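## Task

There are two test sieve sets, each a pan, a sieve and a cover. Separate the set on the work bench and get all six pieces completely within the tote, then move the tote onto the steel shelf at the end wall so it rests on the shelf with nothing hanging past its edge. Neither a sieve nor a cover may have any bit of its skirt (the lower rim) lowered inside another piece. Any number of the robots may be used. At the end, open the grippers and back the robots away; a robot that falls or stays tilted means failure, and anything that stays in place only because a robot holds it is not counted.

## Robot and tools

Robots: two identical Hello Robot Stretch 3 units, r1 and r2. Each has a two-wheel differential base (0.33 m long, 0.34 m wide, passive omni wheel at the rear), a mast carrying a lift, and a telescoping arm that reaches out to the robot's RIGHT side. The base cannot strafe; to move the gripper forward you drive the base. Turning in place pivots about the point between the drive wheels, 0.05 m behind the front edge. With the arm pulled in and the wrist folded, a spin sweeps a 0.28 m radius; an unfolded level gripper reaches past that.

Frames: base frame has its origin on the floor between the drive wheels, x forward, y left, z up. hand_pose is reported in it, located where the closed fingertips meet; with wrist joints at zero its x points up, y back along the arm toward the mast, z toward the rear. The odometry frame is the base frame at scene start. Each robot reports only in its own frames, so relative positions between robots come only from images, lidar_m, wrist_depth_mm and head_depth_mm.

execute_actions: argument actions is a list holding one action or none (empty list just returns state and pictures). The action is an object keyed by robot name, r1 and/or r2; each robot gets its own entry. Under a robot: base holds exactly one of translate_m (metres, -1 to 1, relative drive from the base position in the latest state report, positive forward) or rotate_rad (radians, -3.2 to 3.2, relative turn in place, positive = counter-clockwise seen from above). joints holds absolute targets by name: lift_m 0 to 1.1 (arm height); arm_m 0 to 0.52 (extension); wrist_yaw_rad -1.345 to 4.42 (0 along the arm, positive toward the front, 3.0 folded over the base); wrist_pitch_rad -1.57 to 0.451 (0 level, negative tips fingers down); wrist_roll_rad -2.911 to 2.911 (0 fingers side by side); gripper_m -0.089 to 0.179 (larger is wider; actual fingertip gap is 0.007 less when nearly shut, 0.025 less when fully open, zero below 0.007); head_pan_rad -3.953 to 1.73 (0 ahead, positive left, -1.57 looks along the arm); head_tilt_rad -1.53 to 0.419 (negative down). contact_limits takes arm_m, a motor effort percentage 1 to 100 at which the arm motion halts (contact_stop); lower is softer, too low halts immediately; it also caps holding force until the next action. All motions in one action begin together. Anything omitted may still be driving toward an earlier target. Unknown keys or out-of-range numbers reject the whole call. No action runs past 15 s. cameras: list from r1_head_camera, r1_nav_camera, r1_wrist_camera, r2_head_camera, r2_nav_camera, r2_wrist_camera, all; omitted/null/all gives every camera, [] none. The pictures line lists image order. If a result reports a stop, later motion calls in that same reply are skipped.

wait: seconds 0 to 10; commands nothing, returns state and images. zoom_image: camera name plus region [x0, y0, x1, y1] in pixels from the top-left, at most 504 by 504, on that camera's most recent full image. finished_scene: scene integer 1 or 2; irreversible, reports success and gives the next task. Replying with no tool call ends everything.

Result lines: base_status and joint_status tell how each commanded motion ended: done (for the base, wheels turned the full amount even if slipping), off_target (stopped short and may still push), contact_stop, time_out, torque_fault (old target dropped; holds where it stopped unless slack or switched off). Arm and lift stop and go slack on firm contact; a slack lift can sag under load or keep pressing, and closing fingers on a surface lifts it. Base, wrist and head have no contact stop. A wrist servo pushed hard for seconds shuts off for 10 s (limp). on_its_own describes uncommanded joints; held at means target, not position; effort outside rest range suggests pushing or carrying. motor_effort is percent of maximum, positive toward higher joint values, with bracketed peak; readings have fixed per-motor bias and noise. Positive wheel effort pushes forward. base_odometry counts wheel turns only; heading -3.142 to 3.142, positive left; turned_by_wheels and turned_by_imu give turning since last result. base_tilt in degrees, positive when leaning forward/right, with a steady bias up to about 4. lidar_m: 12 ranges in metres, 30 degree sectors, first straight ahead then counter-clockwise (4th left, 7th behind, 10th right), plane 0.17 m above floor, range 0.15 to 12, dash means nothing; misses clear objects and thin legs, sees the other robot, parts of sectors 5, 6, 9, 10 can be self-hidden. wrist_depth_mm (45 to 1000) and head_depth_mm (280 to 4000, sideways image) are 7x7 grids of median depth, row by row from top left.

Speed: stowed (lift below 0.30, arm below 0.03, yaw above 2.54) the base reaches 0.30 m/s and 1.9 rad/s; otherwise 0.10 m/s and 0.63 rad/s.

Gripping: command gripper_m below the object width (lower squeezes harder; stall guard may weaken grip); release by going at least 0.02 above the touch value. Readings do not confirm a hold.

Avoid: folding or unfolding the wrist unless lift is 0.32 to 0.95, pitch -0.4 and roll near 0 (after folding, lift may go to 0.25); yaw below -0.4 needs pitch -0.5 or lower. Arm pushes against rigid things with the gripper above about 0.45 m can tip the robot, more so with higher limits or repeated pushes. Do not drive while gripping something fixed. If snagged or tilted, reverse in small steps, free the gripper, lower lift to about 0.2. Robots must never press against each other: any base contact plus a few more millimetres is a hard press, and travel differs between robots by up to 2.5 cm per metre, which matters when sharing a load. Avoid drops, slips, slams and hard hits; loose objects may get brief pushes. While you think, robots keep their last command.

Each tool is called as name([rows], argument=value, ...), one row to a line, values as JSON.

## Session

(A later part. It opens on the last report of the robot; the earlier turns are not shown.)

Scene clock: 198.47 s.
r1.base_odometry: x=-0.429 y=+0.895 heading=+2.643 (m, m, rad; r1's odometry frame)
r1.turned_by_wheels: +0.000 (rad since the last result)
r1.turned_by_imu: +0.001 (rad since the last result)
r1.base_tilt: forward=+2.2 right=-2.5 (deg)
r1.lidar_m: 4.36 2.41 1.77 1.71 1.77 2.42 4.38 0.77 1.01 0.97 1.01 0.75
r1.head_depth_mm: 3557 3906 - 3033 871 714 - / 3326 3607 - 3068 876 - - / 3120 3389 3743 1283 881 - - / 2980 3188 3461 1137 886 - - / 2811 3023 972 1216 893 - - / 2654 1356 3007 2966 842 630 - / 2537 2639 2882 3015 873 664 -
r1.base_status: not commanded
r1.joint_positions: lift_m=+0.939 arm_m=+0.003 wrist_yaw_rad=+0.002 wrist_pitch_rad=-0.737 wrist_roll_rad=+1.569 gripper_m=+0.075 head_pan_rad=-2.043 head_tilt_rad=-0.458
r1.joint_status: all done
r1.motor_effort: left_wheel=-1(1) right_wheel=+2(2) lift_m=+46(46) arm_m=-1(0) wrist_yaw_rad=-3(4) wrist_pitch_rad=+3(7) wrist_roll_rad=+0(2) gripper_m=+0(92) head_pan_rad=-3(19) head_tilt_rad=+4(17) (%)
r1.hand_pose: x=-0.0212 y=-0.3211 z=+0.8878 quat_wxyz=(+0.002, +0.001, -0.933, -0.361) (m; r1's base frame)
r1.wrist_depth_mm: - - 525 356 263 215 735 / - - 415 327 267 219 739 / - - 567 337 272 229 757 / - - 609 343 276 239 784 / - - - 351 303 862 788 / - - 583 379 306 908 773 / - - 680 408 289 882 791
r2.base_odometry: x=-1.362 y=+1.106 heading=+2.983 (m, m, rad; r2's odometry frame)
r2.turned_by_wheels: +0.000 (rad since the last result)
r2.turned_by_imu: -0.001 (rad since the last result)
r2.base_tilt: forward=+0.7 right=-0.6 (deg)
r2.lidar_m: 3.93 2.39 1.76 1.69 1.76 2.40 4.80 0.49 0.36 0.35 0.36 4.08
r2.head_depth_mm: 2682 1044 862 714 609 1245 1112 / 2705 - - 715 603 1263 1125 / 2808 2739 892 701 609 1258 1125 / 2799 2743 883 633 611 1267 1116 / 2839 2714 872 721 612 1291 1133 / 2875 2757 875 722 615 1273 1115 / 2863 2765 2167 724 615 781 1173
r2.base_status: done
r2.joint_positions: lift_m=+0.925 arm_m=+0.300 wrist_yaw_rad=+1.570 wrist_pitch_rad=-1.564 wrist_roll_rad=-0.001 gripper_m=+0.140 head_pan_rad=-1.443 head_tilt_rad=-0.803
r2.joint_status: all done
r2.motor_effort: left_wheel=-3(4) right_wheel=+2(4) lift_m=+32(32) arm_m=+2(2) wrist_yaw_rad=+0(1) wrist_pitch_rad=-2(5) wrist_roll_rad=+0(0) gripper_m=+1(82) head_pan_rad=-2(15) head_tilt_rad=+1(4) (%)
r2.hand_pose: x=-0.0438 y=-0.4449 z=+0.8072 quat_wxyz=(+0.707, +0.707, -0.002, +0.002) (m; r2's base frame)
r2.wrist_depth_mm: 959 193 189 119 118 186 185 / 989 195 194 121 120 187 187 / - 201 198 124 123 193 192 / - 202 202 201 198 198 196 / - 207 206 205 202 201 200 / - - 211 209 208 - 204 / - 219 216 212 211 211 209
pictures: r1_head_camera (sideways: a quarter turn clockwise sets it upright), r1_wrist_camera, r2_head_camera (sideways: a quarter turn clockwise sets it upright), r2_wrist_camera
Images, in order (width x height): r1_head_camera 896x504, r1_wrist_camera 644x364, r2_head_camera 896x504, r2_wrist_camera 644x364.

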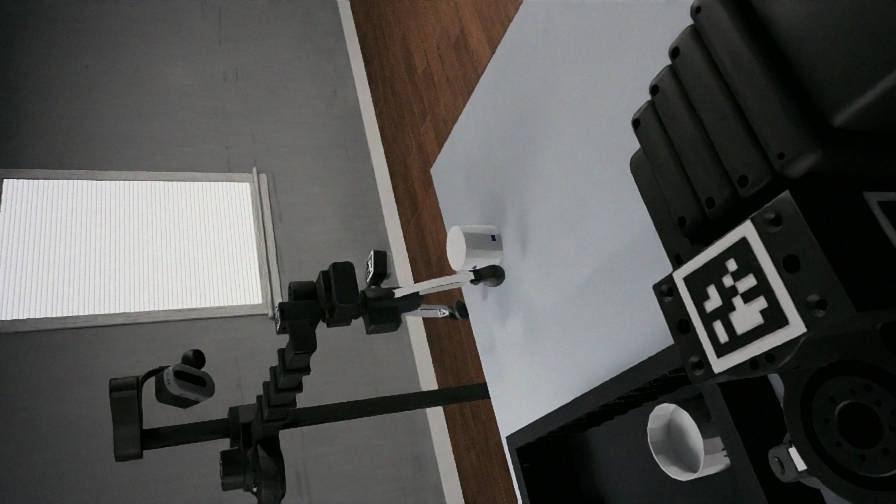

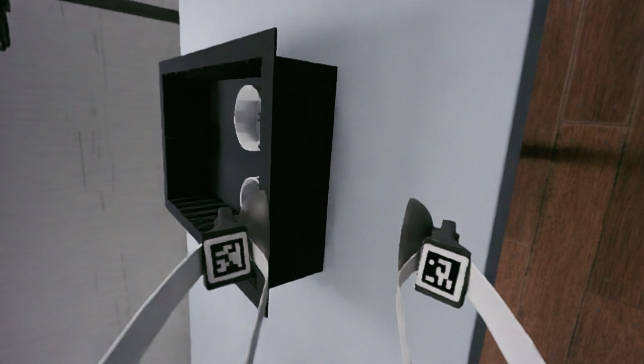

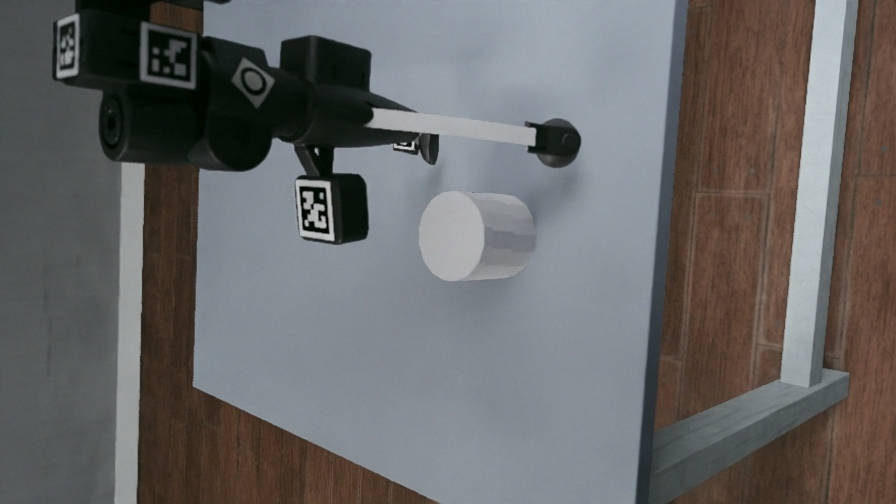

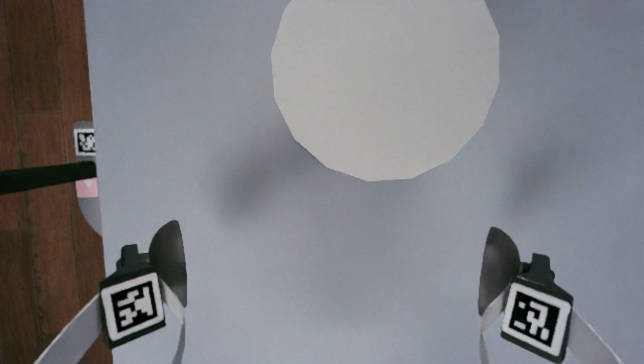

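execute_actions([
  {"r2": {"base": {"translate_m": 0.078}, "joints": {"arm_m": 0.3175, "lift_m": 0.906, "gripper_m": 0.125, "head_pan_rad": -1.6}}},
], cameras=["r1_head_camera", "r2_head_camera", "r2_wrist_camera"])

Scene clock: 259.87 s.
r1.base_odometry: x=-0.429 y=+0.895 heading=+2.643 (m, m, rad; r1's odometry frame)
r1.turned_by_wheels: +0.000 (rad since the last result)
r1.turned_by_imu: +0.001 (rad since the last result)
r1.base_tilt: forward=+2.2 right=-2.5 (deg)
r1.lidar_m: 4.36 2.41 1.77 1.71 1.77 2.42 4.39 0.77 1.01 0.97 1.01 0.75
r1.head_depth_mm: 3568 3955 - 3058 873 716 - / 3347 3577 3990 3070 874 - - / 3164 3374 3739 1279 881 - - / 2940 3221 990 1086 888 - - / 2807 2993 3204 3170 893 - - / 2648 2698 2989 2959 844 630 - / 2527 2706 2904 3022 873 662 -
r1.base_status: not commanded
r1.joint_positions: lift_m=+0.939 arm_m=+0.003 wrist_yaw_rad=+0.002 wrist_pitch_rad=-0.737 wrist_roll_rad=+1.569 gripper_m=+0.075 head_pan_rad=-2.043 head_tilt_rad=-0.458
r1.joint_status: not commanded
r1.motor_effort: left_wheel=-1(1) right_wheel=+2(2) lift_m=+46(46) arm_m=-1(1) wrist_yaw_rad=-2(3) wrist_pitch_rad=+3(3) wrist_roll_rad=+0(0) gripper_m=+1(1) head_pan_rad=-3(3) head_tilt_rad=+5(4) (%)
r1.hand_pose: x=-0.0212 y=-0.3211 z=+0.8878 quat_wxyz=(+0.002, +0.001, -0.933, -0.361) (m; r1's base frame)
r1.wrist_depth_mm: - - 537 352 263 214 764 / - - 422 325 273 220 754 / - - 587 332 275 230 768 / - - 584 342 275 241 757 / - - - 356 306 839 787 / - - 593 374 305 924 791 / - - 697 409 290 874 807
r2.base_odometry: x=-1.439 y=+1.118 heading=+2.983 (m, m, rad; r2's odometry frame)
r2.turned_by_wheels: +0.000 (rad since the last result)
r2.turned_by_imu: -0.001 (rad since the last result)
r2.base_tilt: forward=+0.7 right=-0.6 (deg)
r2.lidar_m: 3.85 2.41 1.76 1.69 1.76 2.40 4.87 0.49 0.36 0.35 0.36 3.99
r2.head_depth_mm: 2804 2949 - 713 608 1285 1126 / 2815 - 861 715 610 1291 1128 / 2790 - - 705 610 1295 1130 / 2818 - 870 633 612 1270 1117 / 2801 2707 901 721 613 1271 1138 / 2802 2728 877 721 613 804 1056 / 2732 2768 933 723 616 679 1172
r2.base_status: done
r2.joint_positions: lift_m=+0.906 arm_m=+0.317 wrist_yaw_rad=+1.570 wrist_pitch_rad=-1.565 wrist_roll_rad=-0.001 gripper_m=+0.125 head_pan_rad=-1.593 head_tilt_rad=-0.803
r2.joint_status: all done
r2.motor_effort: left_wheel=-2(5) right_wheel=+2(6) lift_m=+25(30) arm_m=+2(3) wrist_yaw_rad=-1(0) wrist_pitch_rad=-2(2) wrist_roll_rad=+0(0) gripper_m=+1(60) head_pan_rad=-2(15) head_tilt_rad=+1(0) (%)
r2.hand_pose: x=-0.0439 y=-0.4624 z=+0.7885 quat_wxyz=(+0.707, +0.707, -0.002, +0.002) (m; r2's base frame)
r2.wrist_depth_mm: 174 173 172 170 170 167 167 / 179 176 175 174 172 171 170 / 182 181 179 178 176 175 173 / 186 184 182 120 180 178 176 / 605 188 112 110 109 182 179 / - 193 113 112 111 - 184 / - 198 116 114 113 191 188
pictures: r1_head_camera (sideways: a quarter turn clockwise sets it upright), r2_head_camera (sideways: a quarter turn clockwise sets it upright), r2_wrist_camera
Images, in order (width x height): r1_head_camera 896x504, r2_head_camera 896x504, r2_wrist_camera 644x364.

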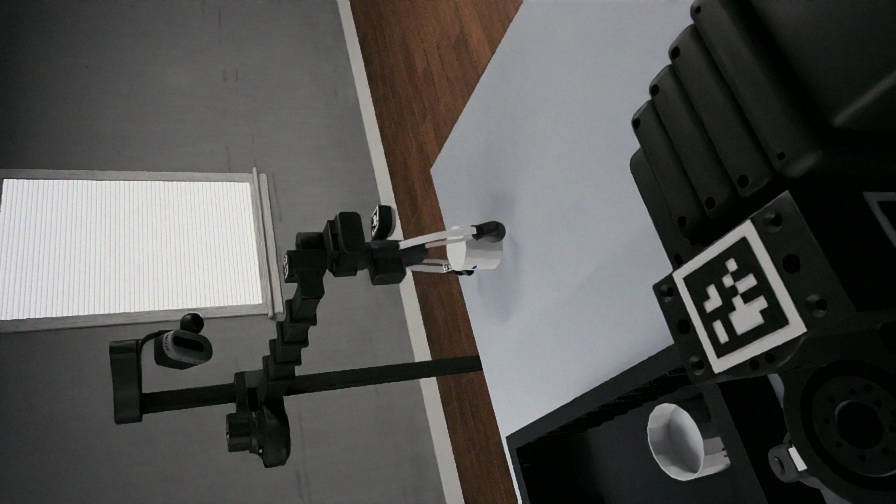

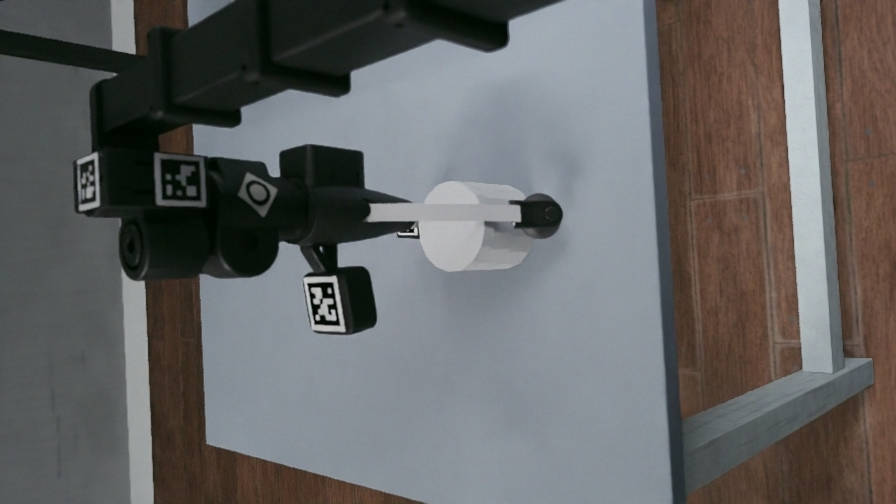

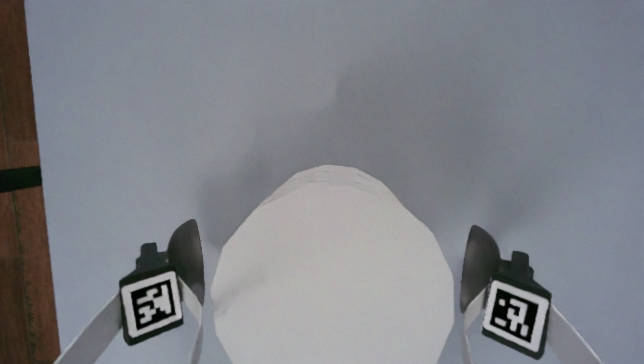

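execute_actions([
  {"r2": {"joints": {"gripper_m": 0.055}}},
], cameras=["r1_head_camera", "r2_head_camera", "r2_wrist_camera"])

Scene clock: 267.03 s.
r1.base_odometry: x=-0.429 y=+0.895 heading=+2.643 (m, m, rad; r1's odometry frame)
r1.turned_by_wheels: +0.000 (rad since the last result)
r1.turned_by_imu: +0.000 (rad since the last result)
r1.base_tilt: forward=+2.1 right=-2.4 (deg)
r1.lidar_m: 4.37 2.42 1.77 1.71 1.77 2.42 4.38 0.77 1.01 0.97 1.01 0.76
r1.head_depth_mm: 3589 3908 - 3042 872 716 - / 3321 3605 - 3077 878 - - / 3138 3386 3685 1276 884 - - / 2967 3200 987 1090 887 - - / 2809 3011 3199 3159 891 - - / 2652 2720 3017 2970 843 631 - / 2540 2726 2923 3021 873 662 -
r1.base_status: not commanded
r1.joint_positions: lift_m=+0.939 arm_m=+0.003 wrist_yaw_rad=+0.002 wrist_pitch_rad=-0.737 wrist_roll_rad=+1.569 gripper_m=+0.075 head_pan_rad=-2.043 head_tilt_rad=-0.458
r1.joint_status: not commanded
r1.motor_effort: left_wheel=-1(0) right_wheel=+2(2) lift_m=+46(47) arm_m=-1(1) wrist_yaw_rad=-3(3) wrist_pitch_rad=+3(3) wrist_roll_rad=+1(1) gripper_m=+1(1) head_pan_rad=-3(3) head_tilt_rad=+4(4) (%)
r1.hand_pose: x=-0.0212 y=-0.3211 z=+0.8878 quat_wxyz=(+0.002, +0.001, -0.933, -0.361) (m; r1's base frame)
r1.wrist_depth_mm: - - 533 354 263 214 751 / - - 412 327 267 219 757 / - - 573 331 273 227 745 / - - 589 343 277 239 795 / - - - 352 304 856 776 / - - 605 378 309 894 791 / - - 685 406 291 910 807
r2.base_odometry: x=-1.439 y=+1.118 heading=+2.983 (m, m, rad; r2's odometry frame)
r2.turned_by_wheels: +0.000 (rad since the last result)
r2.turned_by_imu: -0.001 (rad since the last result)
r2.base_tilt: forward=+0.8 right=-0.7 (deg)
r2.lidar_m: 3.85 2.40 1.75 1.69 1.75 2.40 4.87 0.49 0.36 0.35 0.36 4.02
r2.head_depth_mm: 2727 2886 - 712 607 1285 1124 / 2793 - 866 713 610 1297 1127 / 2763 - - 706 610 1286 1124 / 2787 - 869 634 611 1271 1116 / 2829 2743 897 722 613 1282 1134 / 2762 2778 872 722 614 802 1052 / 2758 2783 933 724 615 681 1169
r2.base_status: not commanded
r2.joint_positions: lift_m=+0.906 arm_m=+0.317 wrist_yaw_rad=+1.570 wrist_pitch_rad=-1.565 wrist_roll_rad=-0.001 gripper_m=+0.056 head_pan_rad=-1.593 head_tilt_rad=-0.803
r2.joint_status: all done
r2.motor_effort: left_wheel=-2(2) right_wheel=+1(1) lift_m=+26(26) arm_m=+1(2) wrist_yaw_rad=+0(1) wrist_pitch_rad=-2(2) wrist_roll_rad=+0(0) gripper_m=-17(93) head_pan_rad=-2(2) head_tilt_rad=+1(1) (%)
r2.hand_pose: x=-0.0439 y=-0.4625 z=+0.7885 quat_wxyz=(+0.707, +0.707, -0.002, +0.002) (m; r2's base frame)
r2.wrist_depth_mm: 175 173 172 170 170 167 167 / 178 177 176 174 173 171 170 / 183 181 180 178 176 175 173 / 186 185 183 119 179 178 176 / 595 187 111 109 109 181 181 / - 193 113 112 111 - 185 / - 197 116 114 113 191 188
pictures: r1_head_camera (sideways: a quarter turn clockwise sets it upright), r2_head_camera (sideways: a quarter turn clockwise sets it upright), r2_wrist_camera
Images, in order (width x height): r1_head_camera 896x504, r2_head_camera 896x504, r2_wrist_camera 644x364.

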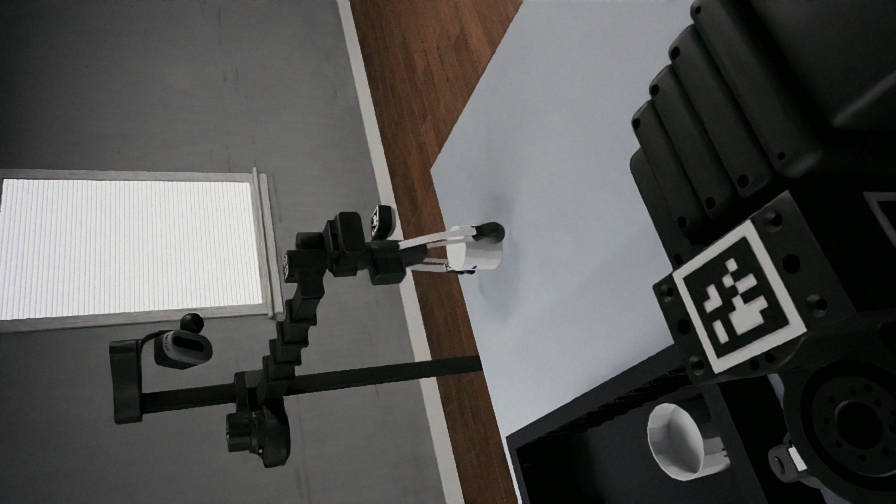

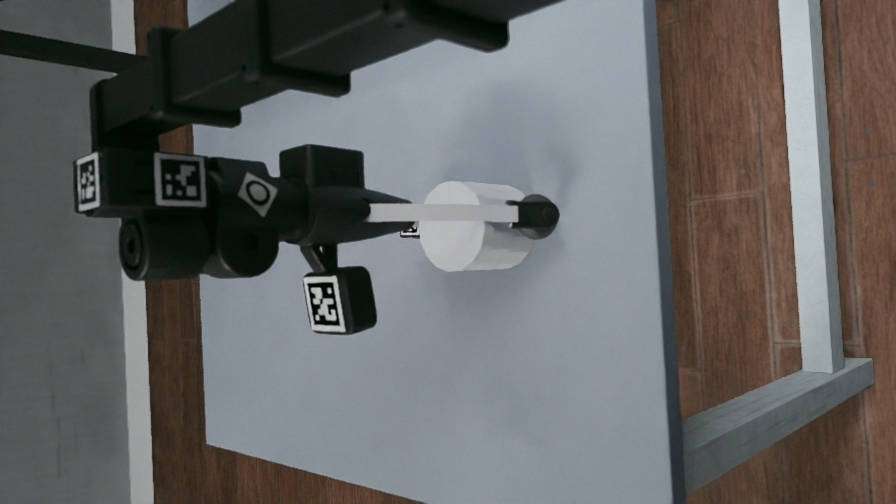

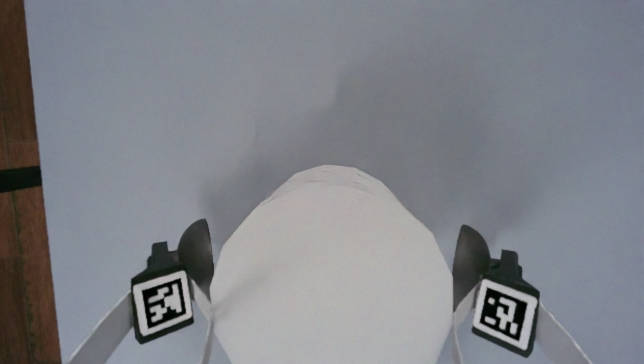

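zoom_image(camera="r2_head_camera", region=[390, 160, 590, 290])

zoom_image(camera="r1_head_camera", region=[400, 200, 530, 295])

Region (390, 160, 590, 290) of r2_head_camera's 896x504 image, scaled by 2.520, with more detail than that image has; it fills the top 328 rows of this view, and the rest is white.

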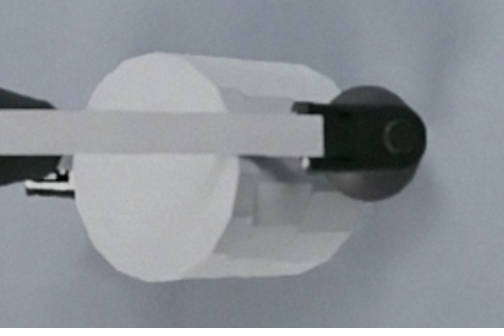

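Region (400, 200, 530, 295) of r1_head_camera's 896x504 image, scaled by 3.877, with more detail than that image has; it fills the top 368 rows of this view, and the rest is white.

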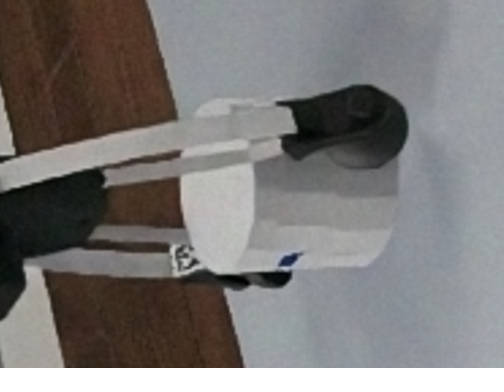

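execute_actions([
  {"r2": {"base": {"translate_m": 0.005}, "joints": {"gripper_m": 0.122, "lift_m": 0.966}}},
], cameras=["r1_head_camera", "r2_head_camera", "r2_wrist_camera"])

Scene clock: 339.47 s.
r1.base_odometry: x=-0.429 y=+0.895 heading=+2.643 (m, m, rad; r1's odometry frame)
r1.turned_by_wheels: +0.000 (rad since the last result)
r1.turned_by_imu: +0.001 (rad since the last result)
r1.base_tilt: forward=+2.1 right=-2.5 (deg)
r1.lidar_m: 4.37 2.41 1.77 1.71 1.77 2.42 4.38 0.77 1.01 0.97 1.01 0.76
r1.head_depth_mm: 3610 3920 - 3024 872 716 - / 3337 3613 - 3088 879 - - / 3133 3391 3731 1274 883 - - / 2936 3199 973 1097 890 - - / 2813 2976 3223 3158 894 - - / 2653 1365 2996 2975 841 631 - / 2552 2675 2870 3008 870 662 -
r1.base_status: not commanded
r1.joint_positions: lift_m=+0.939 arm_m=+0.003 wrist_yaw_rad=+0.002 wrist_pitch_rad=-0.737 wrist_roll_rad=+1.569 gripper_m=+0.075 head_pan_rad=-2.043 head_tilt_rad=-0.458
r1.joint_status: not commanded
r1.motor_effort: left_wheel=-1(1) right_wheel=+2(2) lift_m=+46(46) arm_m=+0(1) wrist_yaw_rad=-2(2) wrist_pitch_rad=+3(2) wrist_roll_rad=+1(0) gripper_m=+1(0) head_pan_rad=-4(4) head_tilt_rad=+5(4) (%)
r1.hand_pose: x=-0.0212 y=-0.3211 z=+0.8878 quat_wxyz=(+0.002, +0.001, -0.933, -0.361) (m; r1's base frame)
r1.wrist_depth_mm: - - 528 357 262 214 746 / - - 420 324 268 221 754 / - - 564 334 272 228 761 / - - 601 341 275 238 779 / - - - 353 304 848 783 / - - 595 374 310 882 786 / - - 697 410 293 881 796
r2.base_odometry: x=-1.443 y=+1.119 heading=+2.983 (m, m, rad; r2's odometry frame)
r2.turned_by_wheels: +0.000 (rad since the last result)
r2.turned_by_imu: -0.001 (rad since the last result)
r2.base_tilt: forward=+0.7 right=-0.6 (deg)
r2.lidar_m: 3.85 2.40 1.76 1.69 1.75 2.40 4.87 0.49 0.36 0.35 0.36 4.00
r2.head_depth_mm: - - 865 714 608 1290 1123 / - 2102 868 718 610 1295 1124 / - - 841 707 610 1292 1125 / - 1063 846 646 612 1276 1109 / 2804 2723 844 721 612 1279 1133 / 2809 2748 874 724 614 781 1104 / 2777 2789 960 726 616 668 1170
r2.base_status: done
r2.joint_positions: lift_m=+0.966 arm_m=+0.317 wrist_yaw_rad=+1.570 wrist_pitch_rad=-1.570 wrist_roll_rad=-0.001 gripper_m=+0.122 head_pan_rad=-1.593 head_tilt_rad=-0.803
r2.joint_status: all done
r2.motor_effort: left_wheel=-3(6) right_wheel=+1(6) lift_m=+32(36) arm_m=+1(2) wrist_yaw_rad=+0(0) wrist_pitch_rad=+0(1) wrist_roll_rad=+0(0) gripper_m=+2(79) head_pan_rad=-1(2) head_tilt_rad=+1(1) (%)
r2.hand_pose: x=-0.0452 y=-0.4625 z=+0.8483 quat_wxyz=(+0.707, +0.707, +0.000, +0.000) (m; r2's base frame)
r2.wrist_depth_mm: - 232 230 227 225 223 222 / - 236 235 231 231 229 226 / - 241 239 237 237 233 231 / - 245 244 169 240 238 236 / - 251 248 171 242 242 240 / - - 255 174 250 - 246 / - 266 260 262 255 255 253
pictures: r1_head_camera (sideways: a quarter turn clockwise sets it upright), r2_head_camera (sideways: a quarter turn clockwise sets it upright), r2_wrist_camera
Images, in order (width x height): r1_head_camera 896x504, r2_head_camera 896x504, r2_wrist_camera 644x364.

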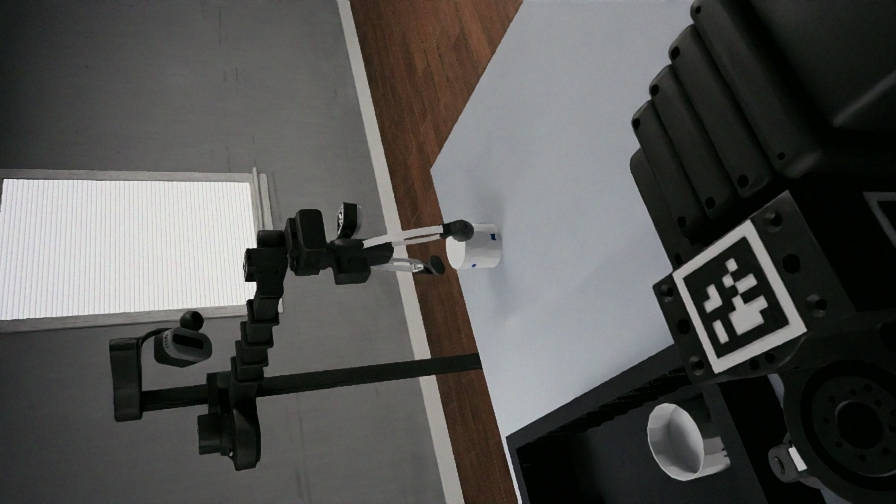

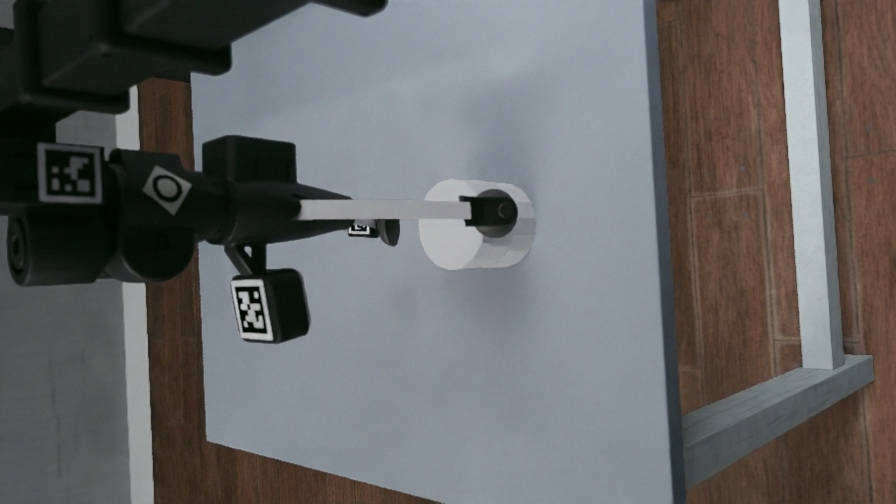

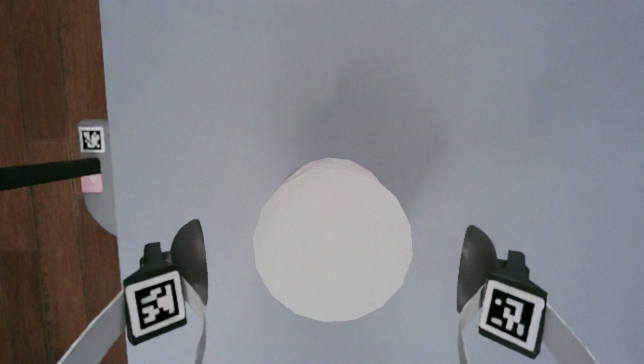

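execute_actions([
  {"r2": {"base": {"translate_m": 0.005}, "joints": {"gripper_m": 0.035}}},
], cameras=["r1_head_camera", "r2_head_camera", "r2_wrist_camera"])

Scene clock: 350.93 s.
r1.base_odometry: x=-0.429 y=+0.895 heading=+2.643 (m, m, rad; r1's odometry frame)
r1.turned_by_wheels: +0.000 (rad since the last result)
r1.turned_by_imu: +0.001 (rad since the last result)
r1.base_tilt: forward=+2.2 right=-2.5 (deg)
r1.lidar_m: 4.36 2.41 1.78 1.71 1.78 2.42 4.38 0.78 1.01 0.97 1.01 0.76
r1.head_depth_mm: 3525 3943 - 3014 872 717 - / 3334 3656 - 3060 878 - - / 3134 3404 3710 1283 884 - - / 2949 3201 979 1140 888 - - / 2788 2962 3223 3173 896 - - / 2662 1373 2997 2998 844 630 - / 2530 2686 2893 3009 874 661 -
r1.base_status: not commanded
r1.joint_positions: lift_m=+0.939 arm_m=+0.003 wrist_yaw_rad=+0.002 wrist_pitch_rad=-0.737 wrist_roll_rad=+1.569 gripper_m=+0.075 head_pan_rad=-2.043 head_tilt_rad=-0.458
r1.joint_status: not commanded
r1.motor_effort: left_wheel=-1(1) right_wheel=+2(2) lift_m=+47(46) arm_m=-1(1) wrist_yaw_rad=-2(2) wrist_pitch_rad=+3(3) wrist_roll_rad=+0(0) gripper_m=+1(0) head_pan_rad=-3(4) head_tilt_rad=+4(5) (%)
r1.hand_pose: x=-0.0212 y=-0.3211 z=+0.8878 quat_wxyz=(+0.002, +0.001, -0.933, -0.361) (m; r1's base frame)
r1.wrist_depth_mm: - - 527 354 263 215 764 / - - 413 326 270 220 761 / - - 578 334 272 227 755 / - - 595 340 277 241 776 / - - - 355 307 866 765 / - - 595 375 307 929 811 / - - 679 406 290 893 806
r2.base_odometry: x=-1.448 y=+1.120 heading=+2.983 (m, m, rad; r2's odometry frame)
r2.turned_by_wheels: +0.000 (rad since the last result)
r2.turned_by_imu: -0.001 (rad since the last result)
r2.base_tilt: forward=+0.7 right=-0.6 (deg)
r2.lidar_m: 3.84 2.41 1.75 1.69 1.76 2.40 4.87 0.49 0.36 0.35 0.36 4.00
r2.head_depth_mm: - - 863 714 610 1292 1125 / - 2708 865 715 608 1285 1123 / - - 839 699 611 1292 1129 / - 1061 841 686 613 1265 1114 / 2816 2754 848 718 612 1274 1134 / 2760 2749 878 719 616 767 1108 / 2782 2733 1995 723 616 669 1171
r2.base_status: done
r2.joint_positions: lift_m=+0.966 arm_m=+0.317 wrist_yaw_rad=+1.570 wrist_pitch_rad=-1.570 wrist_roll_rad=-0.001 gripper_m=+0.035 head_pan_rad=-1.593 head_tilt_rad=-0.803
r2.joint_status: all done
r2.motor_effort: left_wheel=-3(5) right_wheel=+1(5) lift_m=+27(32) arm_m=+1(2) wrist_yaw_rad=+1(0) wrist_pitch_rad=+0(0) wrist_roll_rad=+0(0) gripper_m=-10(84) head_pan_rad=-2(2) head_tilt_rad=+1(1) (%)
r2.hand_pose: x=-0.0452 y=-0.4625 z=+0.8485 quat_wxyz=(+0.707, +0.707, +0.000, +0.000) (m; r2's base frame)
r2.wrist_depth_mm: - 232 229 228 228 223 224 / - 236 237 233 231 229 228 / - 243 238 238 235 235 231 / - 248 246 180 240 240 238 / - 254 248 173 209 246 243 / - 257 - 177 175 250 248 / - - 264 260 261 257 252
pictures: r1_head_camera (sideways: a quarter turn clockwise sets it upright), r2_head_camera (sideways: a quarter turn clockwise sets it upright), r2_wrist_camera
Images, in order (width x height): r1_head_camera 896x504, r2_head_camera 896x504, r2_wrist_camera 644x364.

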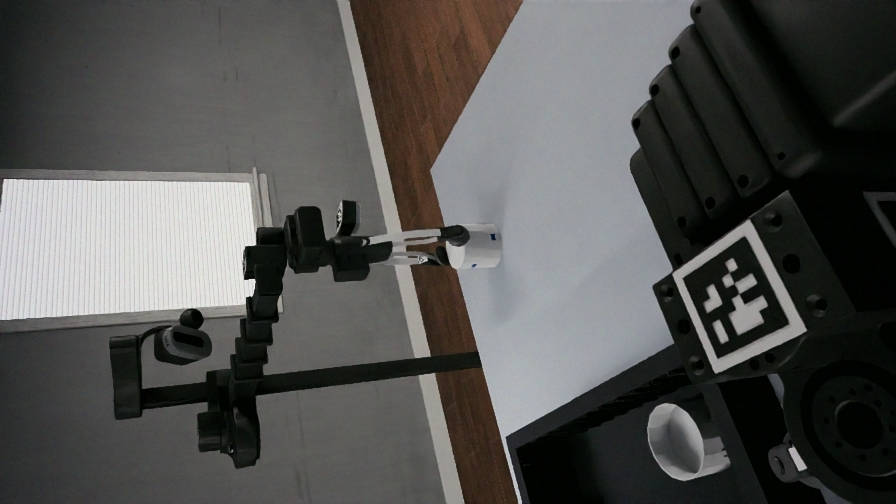

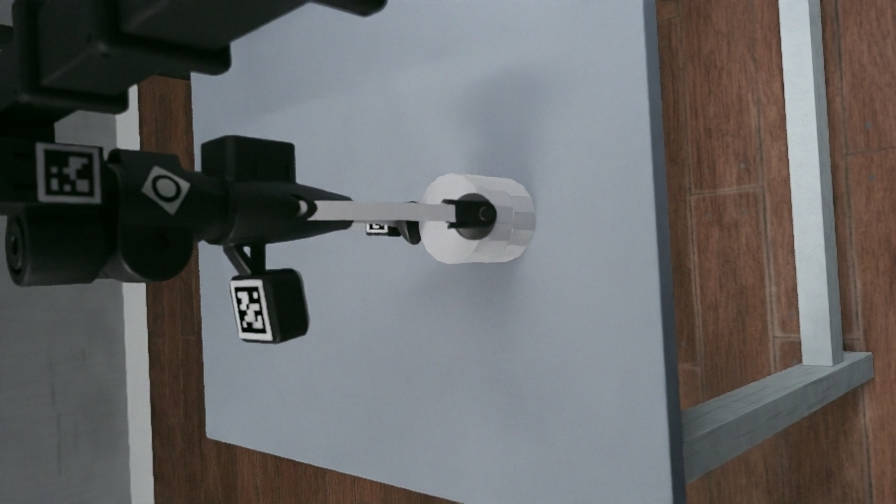

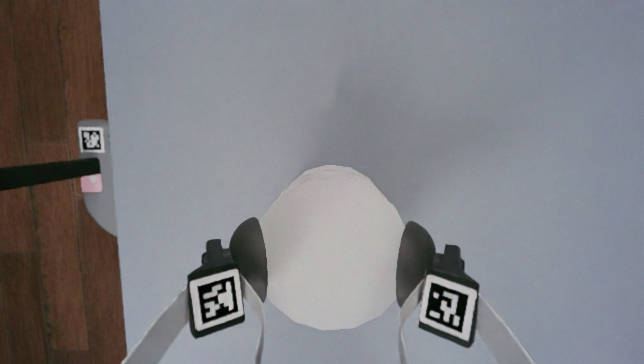

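zoom_image(camera="r2_head_camera", region=[350, 160, 550, 280])

zoom_image(camera="r1_head_camera", region=[400, 200, 530, 295])

Region (350, 160, 550, 280) of r2_head_camera's 896x504 image, scaled by 2.520, with more detail than that image has; it fills the top 302 rows of this view, and the rest is white.

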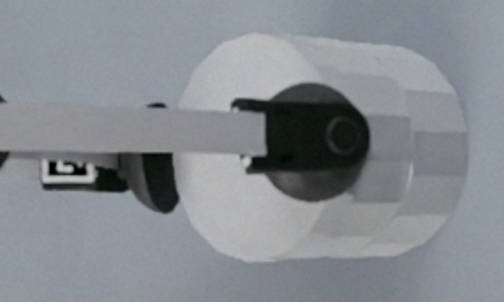

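Region (400, 200, 530, 295) of r1_head_camera's 896x504 image, scaled by 3.877, with more detail than that image has; it fills the top 368 rows of this view, and the rest is white.

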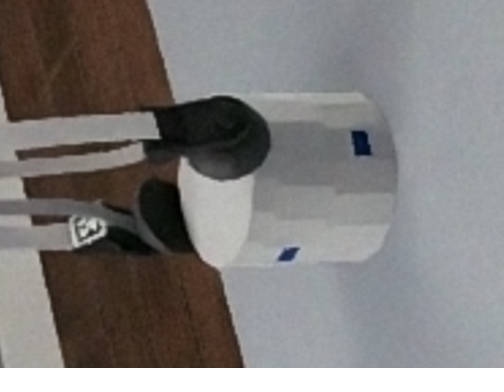

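execute_actions([
  {"r2": {"joints": {"gripper_m": 0.098, "lift_m": 0.957}}},
], cameras=["r2_wrist_camera"])

execute_actions([
  {"r2": {"joints": {"gripper_m": 0.045}}},
], cameras=["r1_head_camera", "r2_head_camera", "r2_wrist_camera"])

Scene clock: 362.00 s.
r1.base_odometry: x=-0.429 y=+0.895 heading=+2.643 (m, m, rad; r1's odometry frame)
r1.turned_by_wheels: +0.000 (rad since the last result)
r1.turned_by_imu: +0.000 (rad since the last result)
r1.base_tilt: forward=+2.1 right=-2.5 (deg)
r1.lidar_m: 4.36 2.41 1.78 1.71 1.77 2.42 4.40 0.77 1.01 0.97 1.01 0.75
r1.head_depth_mm: 3578 3921 - 3054 872 715 - / 3352 3644 3975 3066 877 - - / 3122 3410 3784 1280 882 - - / 2972 3207 975 1109 888 - - / 2782 2973 3247 3150 894 - - / 2650 1373 3014 3002 842 630 - / 2539 2693 2893 3023 870 662 -
r1.base_status: not commanded
r1.joint_positions: lift_m=+0.939 arm_m=+0.003 wrist_yaw_rad=+0.002 wrist_pitch_rad=-0.737 wrist_roll_rad=+1.569 gripper_m=+0.075 head_pan_rad=-2.043 head_tilt_rad=-0.458
r1.joint_status: not commanded
r1.motor_effort: left_wheel=-1(1) right_wheel=+2(2) lift_m=+47(46) arm_m=-1(1) wrist_yaw_rad=-3(3) wrist_pitch_rad=+3(2) wrist_roll_rad=+0(0) gripper_m=+1(1) head_pan_rad=-4(4) head_tilt_rad=+4(5) (%)
r1.hand_pose: x=-0.0212 y=-0.3211 z=+0.8878 quat_wxyz=(+0.002, +0.001, -0.933, -0.361) (m; r1's base frame)
r1.wrist_depth_mm: - - 527 352 262 214 749 / - - 417 325 269 220 745 / - - 570 334 273 230 774 / - - 594 343 276 240 764 / - - - 352 306 845 788 / - - 607 377 312 924 785 / - - 693 407 291 884 811
r2.base_odometry: x=-1.448 y=+1.120 heading=+2.983 (m, m, rad; r2's odometry frame)
r2.turned_by_wheels: +0.000 (rad since the last result)
r2.turned_by_imu: -0.001 (rad since the last result)
r2.base_tilt: forward=+0.7 right=-0.6 (deg)
r2.lidar_m: 3.83 2.40 1.76 1.69 1.76 2.40 4.85 0.49 0.36 0.35 0.36 3.98
r2.head_depth_mm: - - 862 714 608 1278 1126 / - 2702 862 715 610 1289 1129 / - - 844 699 609 1287 1129 / - - 844 685 612 1267 1111 / 2821 2734 846 721 613 1274 1128 / 2791 2779 877 723 614 769 1104 / 2764 2757 1990 725 616 667 1178
r2.base_status: not commanded
r2.joint_positions: lift_m=+0.964 arm_m=+0.317 wrist_yaw_rad=+1.570 wrist_pitch_rad=-1.570 wrist_roll_rad=-0.001 gripper_m=+0.098 head_pan_rad=-1.593 head_tilt_rad=-0.803
r2.joint_status: lift_m contact_stop (moved -0.002 of -0.009); the others done
r2.on_its_own: lift_m is slack since a contact_stop, until your next command for it (your +0.957 is given up)
r2.motor_effort: left_wheel=-2(2) right_wheel=+0(2) lift_m=+29(29) arm_m=+1(1) wrist_yaw_rad=+1(1) wrist_pitch_rad=+0(0) wrist_roll_rad=+0(0) gripper_m=+2(82) head_pan_rad=-2(2) head_tilt_rad=+1(1) (%)
r2.hand_pose: x=-0.0454 y=-0.4625 z=+0.8465 quat_wxyz=(+0.707, +0.707, +0.000, +0.000) (m; r2's base frame)
r2.wrist_depth_mm: 987 229 226 226 222 221 220 / - 236 232 230 229 228 225 / - 238 235 236 233 232 230 / - 246 243 178 238 237 234 / - 250 247 171 206 240 240 / - 257 254 174 174 248 244 / - 263 261 259 254 256 249
pictures: r2_wrist_camera
Images, in order (width x height): r2_wrist_camera 644x364.

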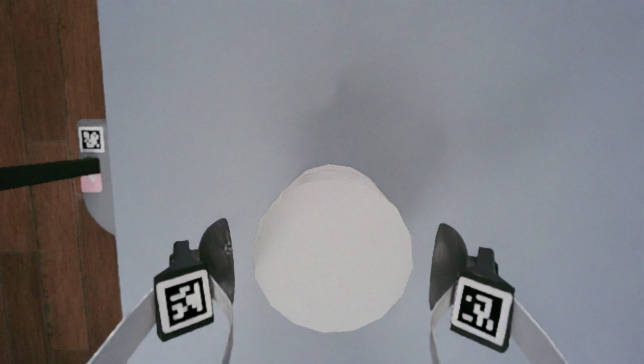

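not run: a stop came earlier in this reply.

execute_actions([
  {"r2": {"joints": {"lift_m": 0.956}}},
], cameras=[])

execute_actions([
  {"r2": {"joints": {"gripper_m": 0.045}}},
], cameras=["r1_head_camera", "r2_head_camera", "r2_wrist_camera"])

Scene clock: 365.70 s.
r1.base_odometry: x=-0.429 y=+0.895 heading=+2.643 (m, m, rad; r1's odometry frame)
r1.turned_by_wheels: +0.000 (rad since the last result)
r1.turned_by_imu: +0.000 (rad since the last result)
r1.base_tilt: forward=+2.2 right=-2.5 (deg)
r1.lidar_m: 4.36 2.41 1.77 1.71 1.77 2.41 4.38 0.77 1.01 0.97 1.01 0.76
r1.head_depth_mm: 3561 3906 - 3031 871 716 - / 3353 3629 3962 3056 875 - - / 3146 3374 3714 1279 884 - - / 2959 3196 976 1107 888 - - / 2786 2992 3237 3163 896 - - / 2645 1374 3011 2979 840 630 - / 2550 2678 2921 3004 871 662 -
r1.base_status: not commanded
r1.joint_positions: lift_m=+0.939 arm_m=+0.003 wrist_yaw_rad=+0.002 wrist_pitch_rad=-0.737 wrist_roll_rad=+1.569 gripper_m=+0.075 head_pan_rad=-2.043 head_tilt_rad=-0.458
r1.joint_status: not commanded
r1.motor_effort: left_wheel=-1(1) right_wheel=+2(2) lift_m=+46(46) arm_m=-1(1) wrist_yaw_rad=-3(2) wrist_pitch_rad=+3(2) wrist_roll_rad=+0(0) gripper_m=+1(0) head_pan_rad=-3(4) head_tilt_rad=+5(3) (%)
r1.hand_pose: x=-0.0212 y=-0.3211 z=+0.8878 quat_wxyz=(+0.002, +0.001, -0.933, -0.361) (m; r1's base frame)
r1.wrist_depth_mm: - - 529 351 263 215 741 / - - 418 327 266 221 751 / - - 577 332 271 227 753 / - - 586 347 273 239 774 / - - - 356 305 870 777 / - - 596 377 308 921 783 / - - 689 407 288 883 795
r2.base_odometry: x=-1.448 y=+1.120 heading=+2.983 (m, m, rad; r2's odometry frame)
r2.turned_by_wheels: +0.000 (rad since the last result)
r2.turned_by_imu: -0.001 (rad since the last result)
r2.base_tilt: forward=+0.7 right=-0.6 (deg)
r2.lidar_m: 3.84 2.41 1.75 1.69 1.76 2.40 4.88 0.49 0.36 0.35 0.36 3.99
r2.head_depth_mm: - - 850 713 607 1277 1125 / - 1094 865 716 610 1292 1127 / - - 818 707 611 1290 1126 / 2692 1064 842 684 612 1266 1113 / 2792 2743 845 721 614 1277 1131 / 2781 2744 874 722 616 770 1109 / 2797 2779 1982 721 616 668 1171
r2.base_status: not commanded
r2.joint_positions: lift_m=+0.956 arm_m=+0.317 wrist_yaw_rad=+1.570 wrist_pitch_rad=-1.570 wrist_roll_rad=-0.001 gripper_m=+0.098 head_pan_rad=-1.593 head_tilt_rad=-0.803
r2.joint_status: all done
r2.motor_effort: left_wheel=-2(2) right_wheel=+1(1) lift_m=+25(25) arm_m=+2(1) wrist_yaw_rad=+0(1) wrist_pitch_rad=+0(0) wrist_roll_rad=+0(0) gripper_m=+0(1) head_pan_rad=-2(2) head_tilt_rad=+1(1) (%)
r2.hand_pose: x=-0.0454 y=-0.4625 z=+0.8386 quat_wxyz=(+0.707, +0.707, +0.000, +0.000) (m; r2's base frame)
r2.wrist_depth_mm: 977 222 219 218 216 216 214 / - 225 224 223 221 220 217 / - 231 228 229 225 224 222 / - 234 234 180 232 230 226 / - 240 238 162 162 233 230 / - 250 203 166 165 238 236 / - 255 252 248 248 247 244
pictures: none
No camera images: the call's "cameras" was empty. Leave "cameras" out to get every camera's image.

Scene clock: 366.70 s.
r1.base_odometry: x=-0.429 y=+0.895 heading=+2.643 (m, m, rad; r1's odometry frame)
r1.turned_by_wheels: +0.000 (rad since the last result)
r1.turned_by_imu: +0.000 (rad since the last result)
r1.base_tilt: forward=+2.1 right=-2.5 (deg)
r1.lidar_m: 4.36 2.40 1.78 1.71 1.77 2.42 4.39 0.78 1.01 0.97 1.01 0.76
r1.head_depth_mm: 3590 3938 - 3047 872 716 - / 3370 3631 3989 3078 876 - - / 3143 3400 3718 1277 882 - - / 2960 3209 976 1140 889 - - / 2811 2970 3278 3114 894 - - / 2654 1379 2982 2972 843 629 - / 2543 2691 2877 3043 872 662 -
r1.base_status: not commanded
r1.joint_positions: lift_m=+0.939 arm_m=+0.003 wrist_yaw_rad=+0.002 wrist_pitch_rad=-0.737 wrist_roll_rad=+1.569 gripper_m=+0.075 head_pan_rad=-2.043 head_tilt_rad=-0.458
r1.joint_status: not commanded
r1.motor_effort: left_wheel=-1(1) right_wheel=+2(2) lift_m=+46(46) arm_m=-1(1) wrist_yaw_rad=-3(3) wrist_pitch_rad=+3(3) wrist_roll_rad=+0(0) gripper_m=+1(1) head_pan_rad=-4(4) head_tilt_rad=+4(4) (%)
r1.hand_pose: x=-0.0212 y=-0.3211 z=+0.8878 quat_wxyz=(+0.002, +0.001, -0.933, -0.361) (m; r1's base frame)
r1.wrist_depth_mm: - - 543 355 264 215 748 / - - 416 324 266 221 771 / - - 572 331 270 229 756 / - - 596 341 274 239 784 / - - - 354 306 852 775 / - - 609 376 307 896 799 / - - 681 404 292 881 793
r2.base_odometry: x=-1.448 y=+1.120 heading=+2.983 (m, m, rad; r2's odometry frame)
r2.turned_by_wheels: +0.000 (rad since the last result)
r2.turned_by_imu: +0.000 (rad since the last result)
r2.base_tilt: forward=+0.7 right=-0.5 (deg)
r2.lidar_m: 3.83 2.40 1.75 1.69 1.76 2.41 4.87 0.49 0.36 0.35 0.36 4.00
r2.head_depth_mm: - - 848 711 607 1284 1127 / - 1093 861 715 611 1291 1124 / - - 819 698 610 1285 1128 / 2691 1058 842 685 612 1271 1120 / 2807 2718 844 720 613 1269 1127 / 2788 2750 877 723 614 767 1104 / 2783 2753 1989 723 614 669 1176
r2.base_status: not commanded
r2.joint_positions: lift_m=+0.956 arm_m=+0.317 wrist_yaw_rad=+1.570 wrist_pitch_rad=-1.570 wrist_roll_rad=-0.001 gripper_m=+0.045 head_pan_rad=-1.593 head_tilt_rad=-0.803
r2.joint_status: all done
r2.motor_effort: left_wheel=-2(2) right_wheel=+1(0) lift_m=+26(26) arm_m=+1(1) wrist_yaw_rad=+0(0) wrist_pitch_rad=+0(0) wrist_roll_rad=+0(0) gripper_m=-10(84) head_pan_rad=-2(2) head_tilt_rad=+1(1) (%)
r2.hand_pose: x=-0.0454 y=-0.4625 z=+0.8386 quat_wxyz=(+0.707, +0.707, +0.000, +0.000) (m; r2's base frame)
r2.wrist_depth_mm: - 220 220 218 217 214 213 / - 227 224 222 221 218 218 / - 231 230 229 226 224 223 / - 237 234 182 231 229 227 / - 241 236 162 162 235 233 / - 248 167 166 164 240 237 / - 254 250 249 246 243 243
pictures: r1_head_camera (sideways: a quarter turn clockwise sets it upright), r2_head_camera (sideways: a quarter turn clockwise sets it upright), r2_wrist_camera
Images, in order (width x height): r1_head_camera 896x504, r2_head_camera 896x504, r2_wrist_camera 644x364.

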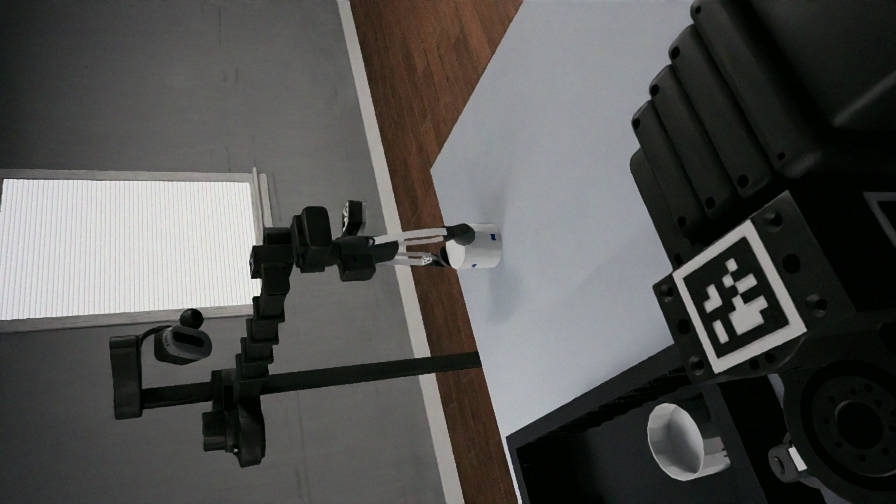

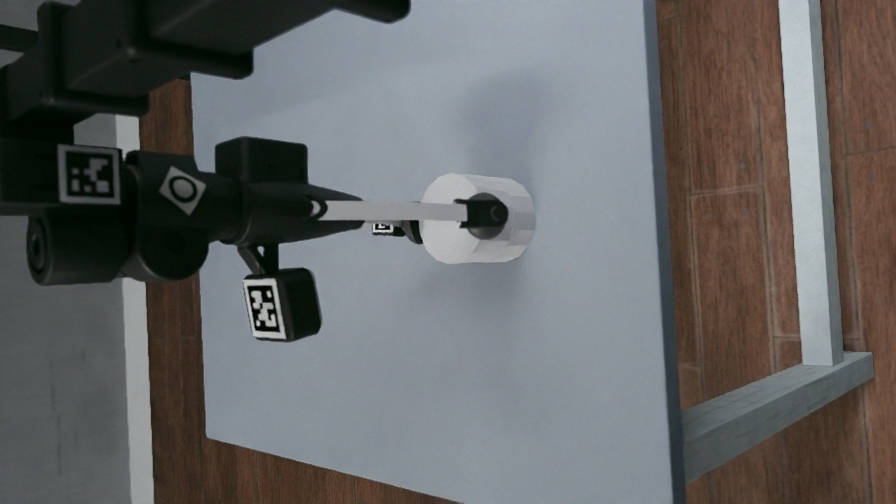

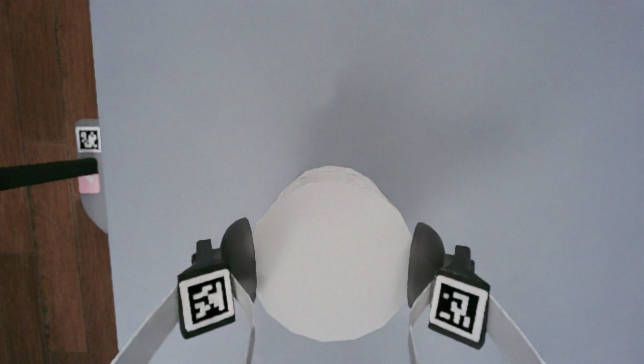

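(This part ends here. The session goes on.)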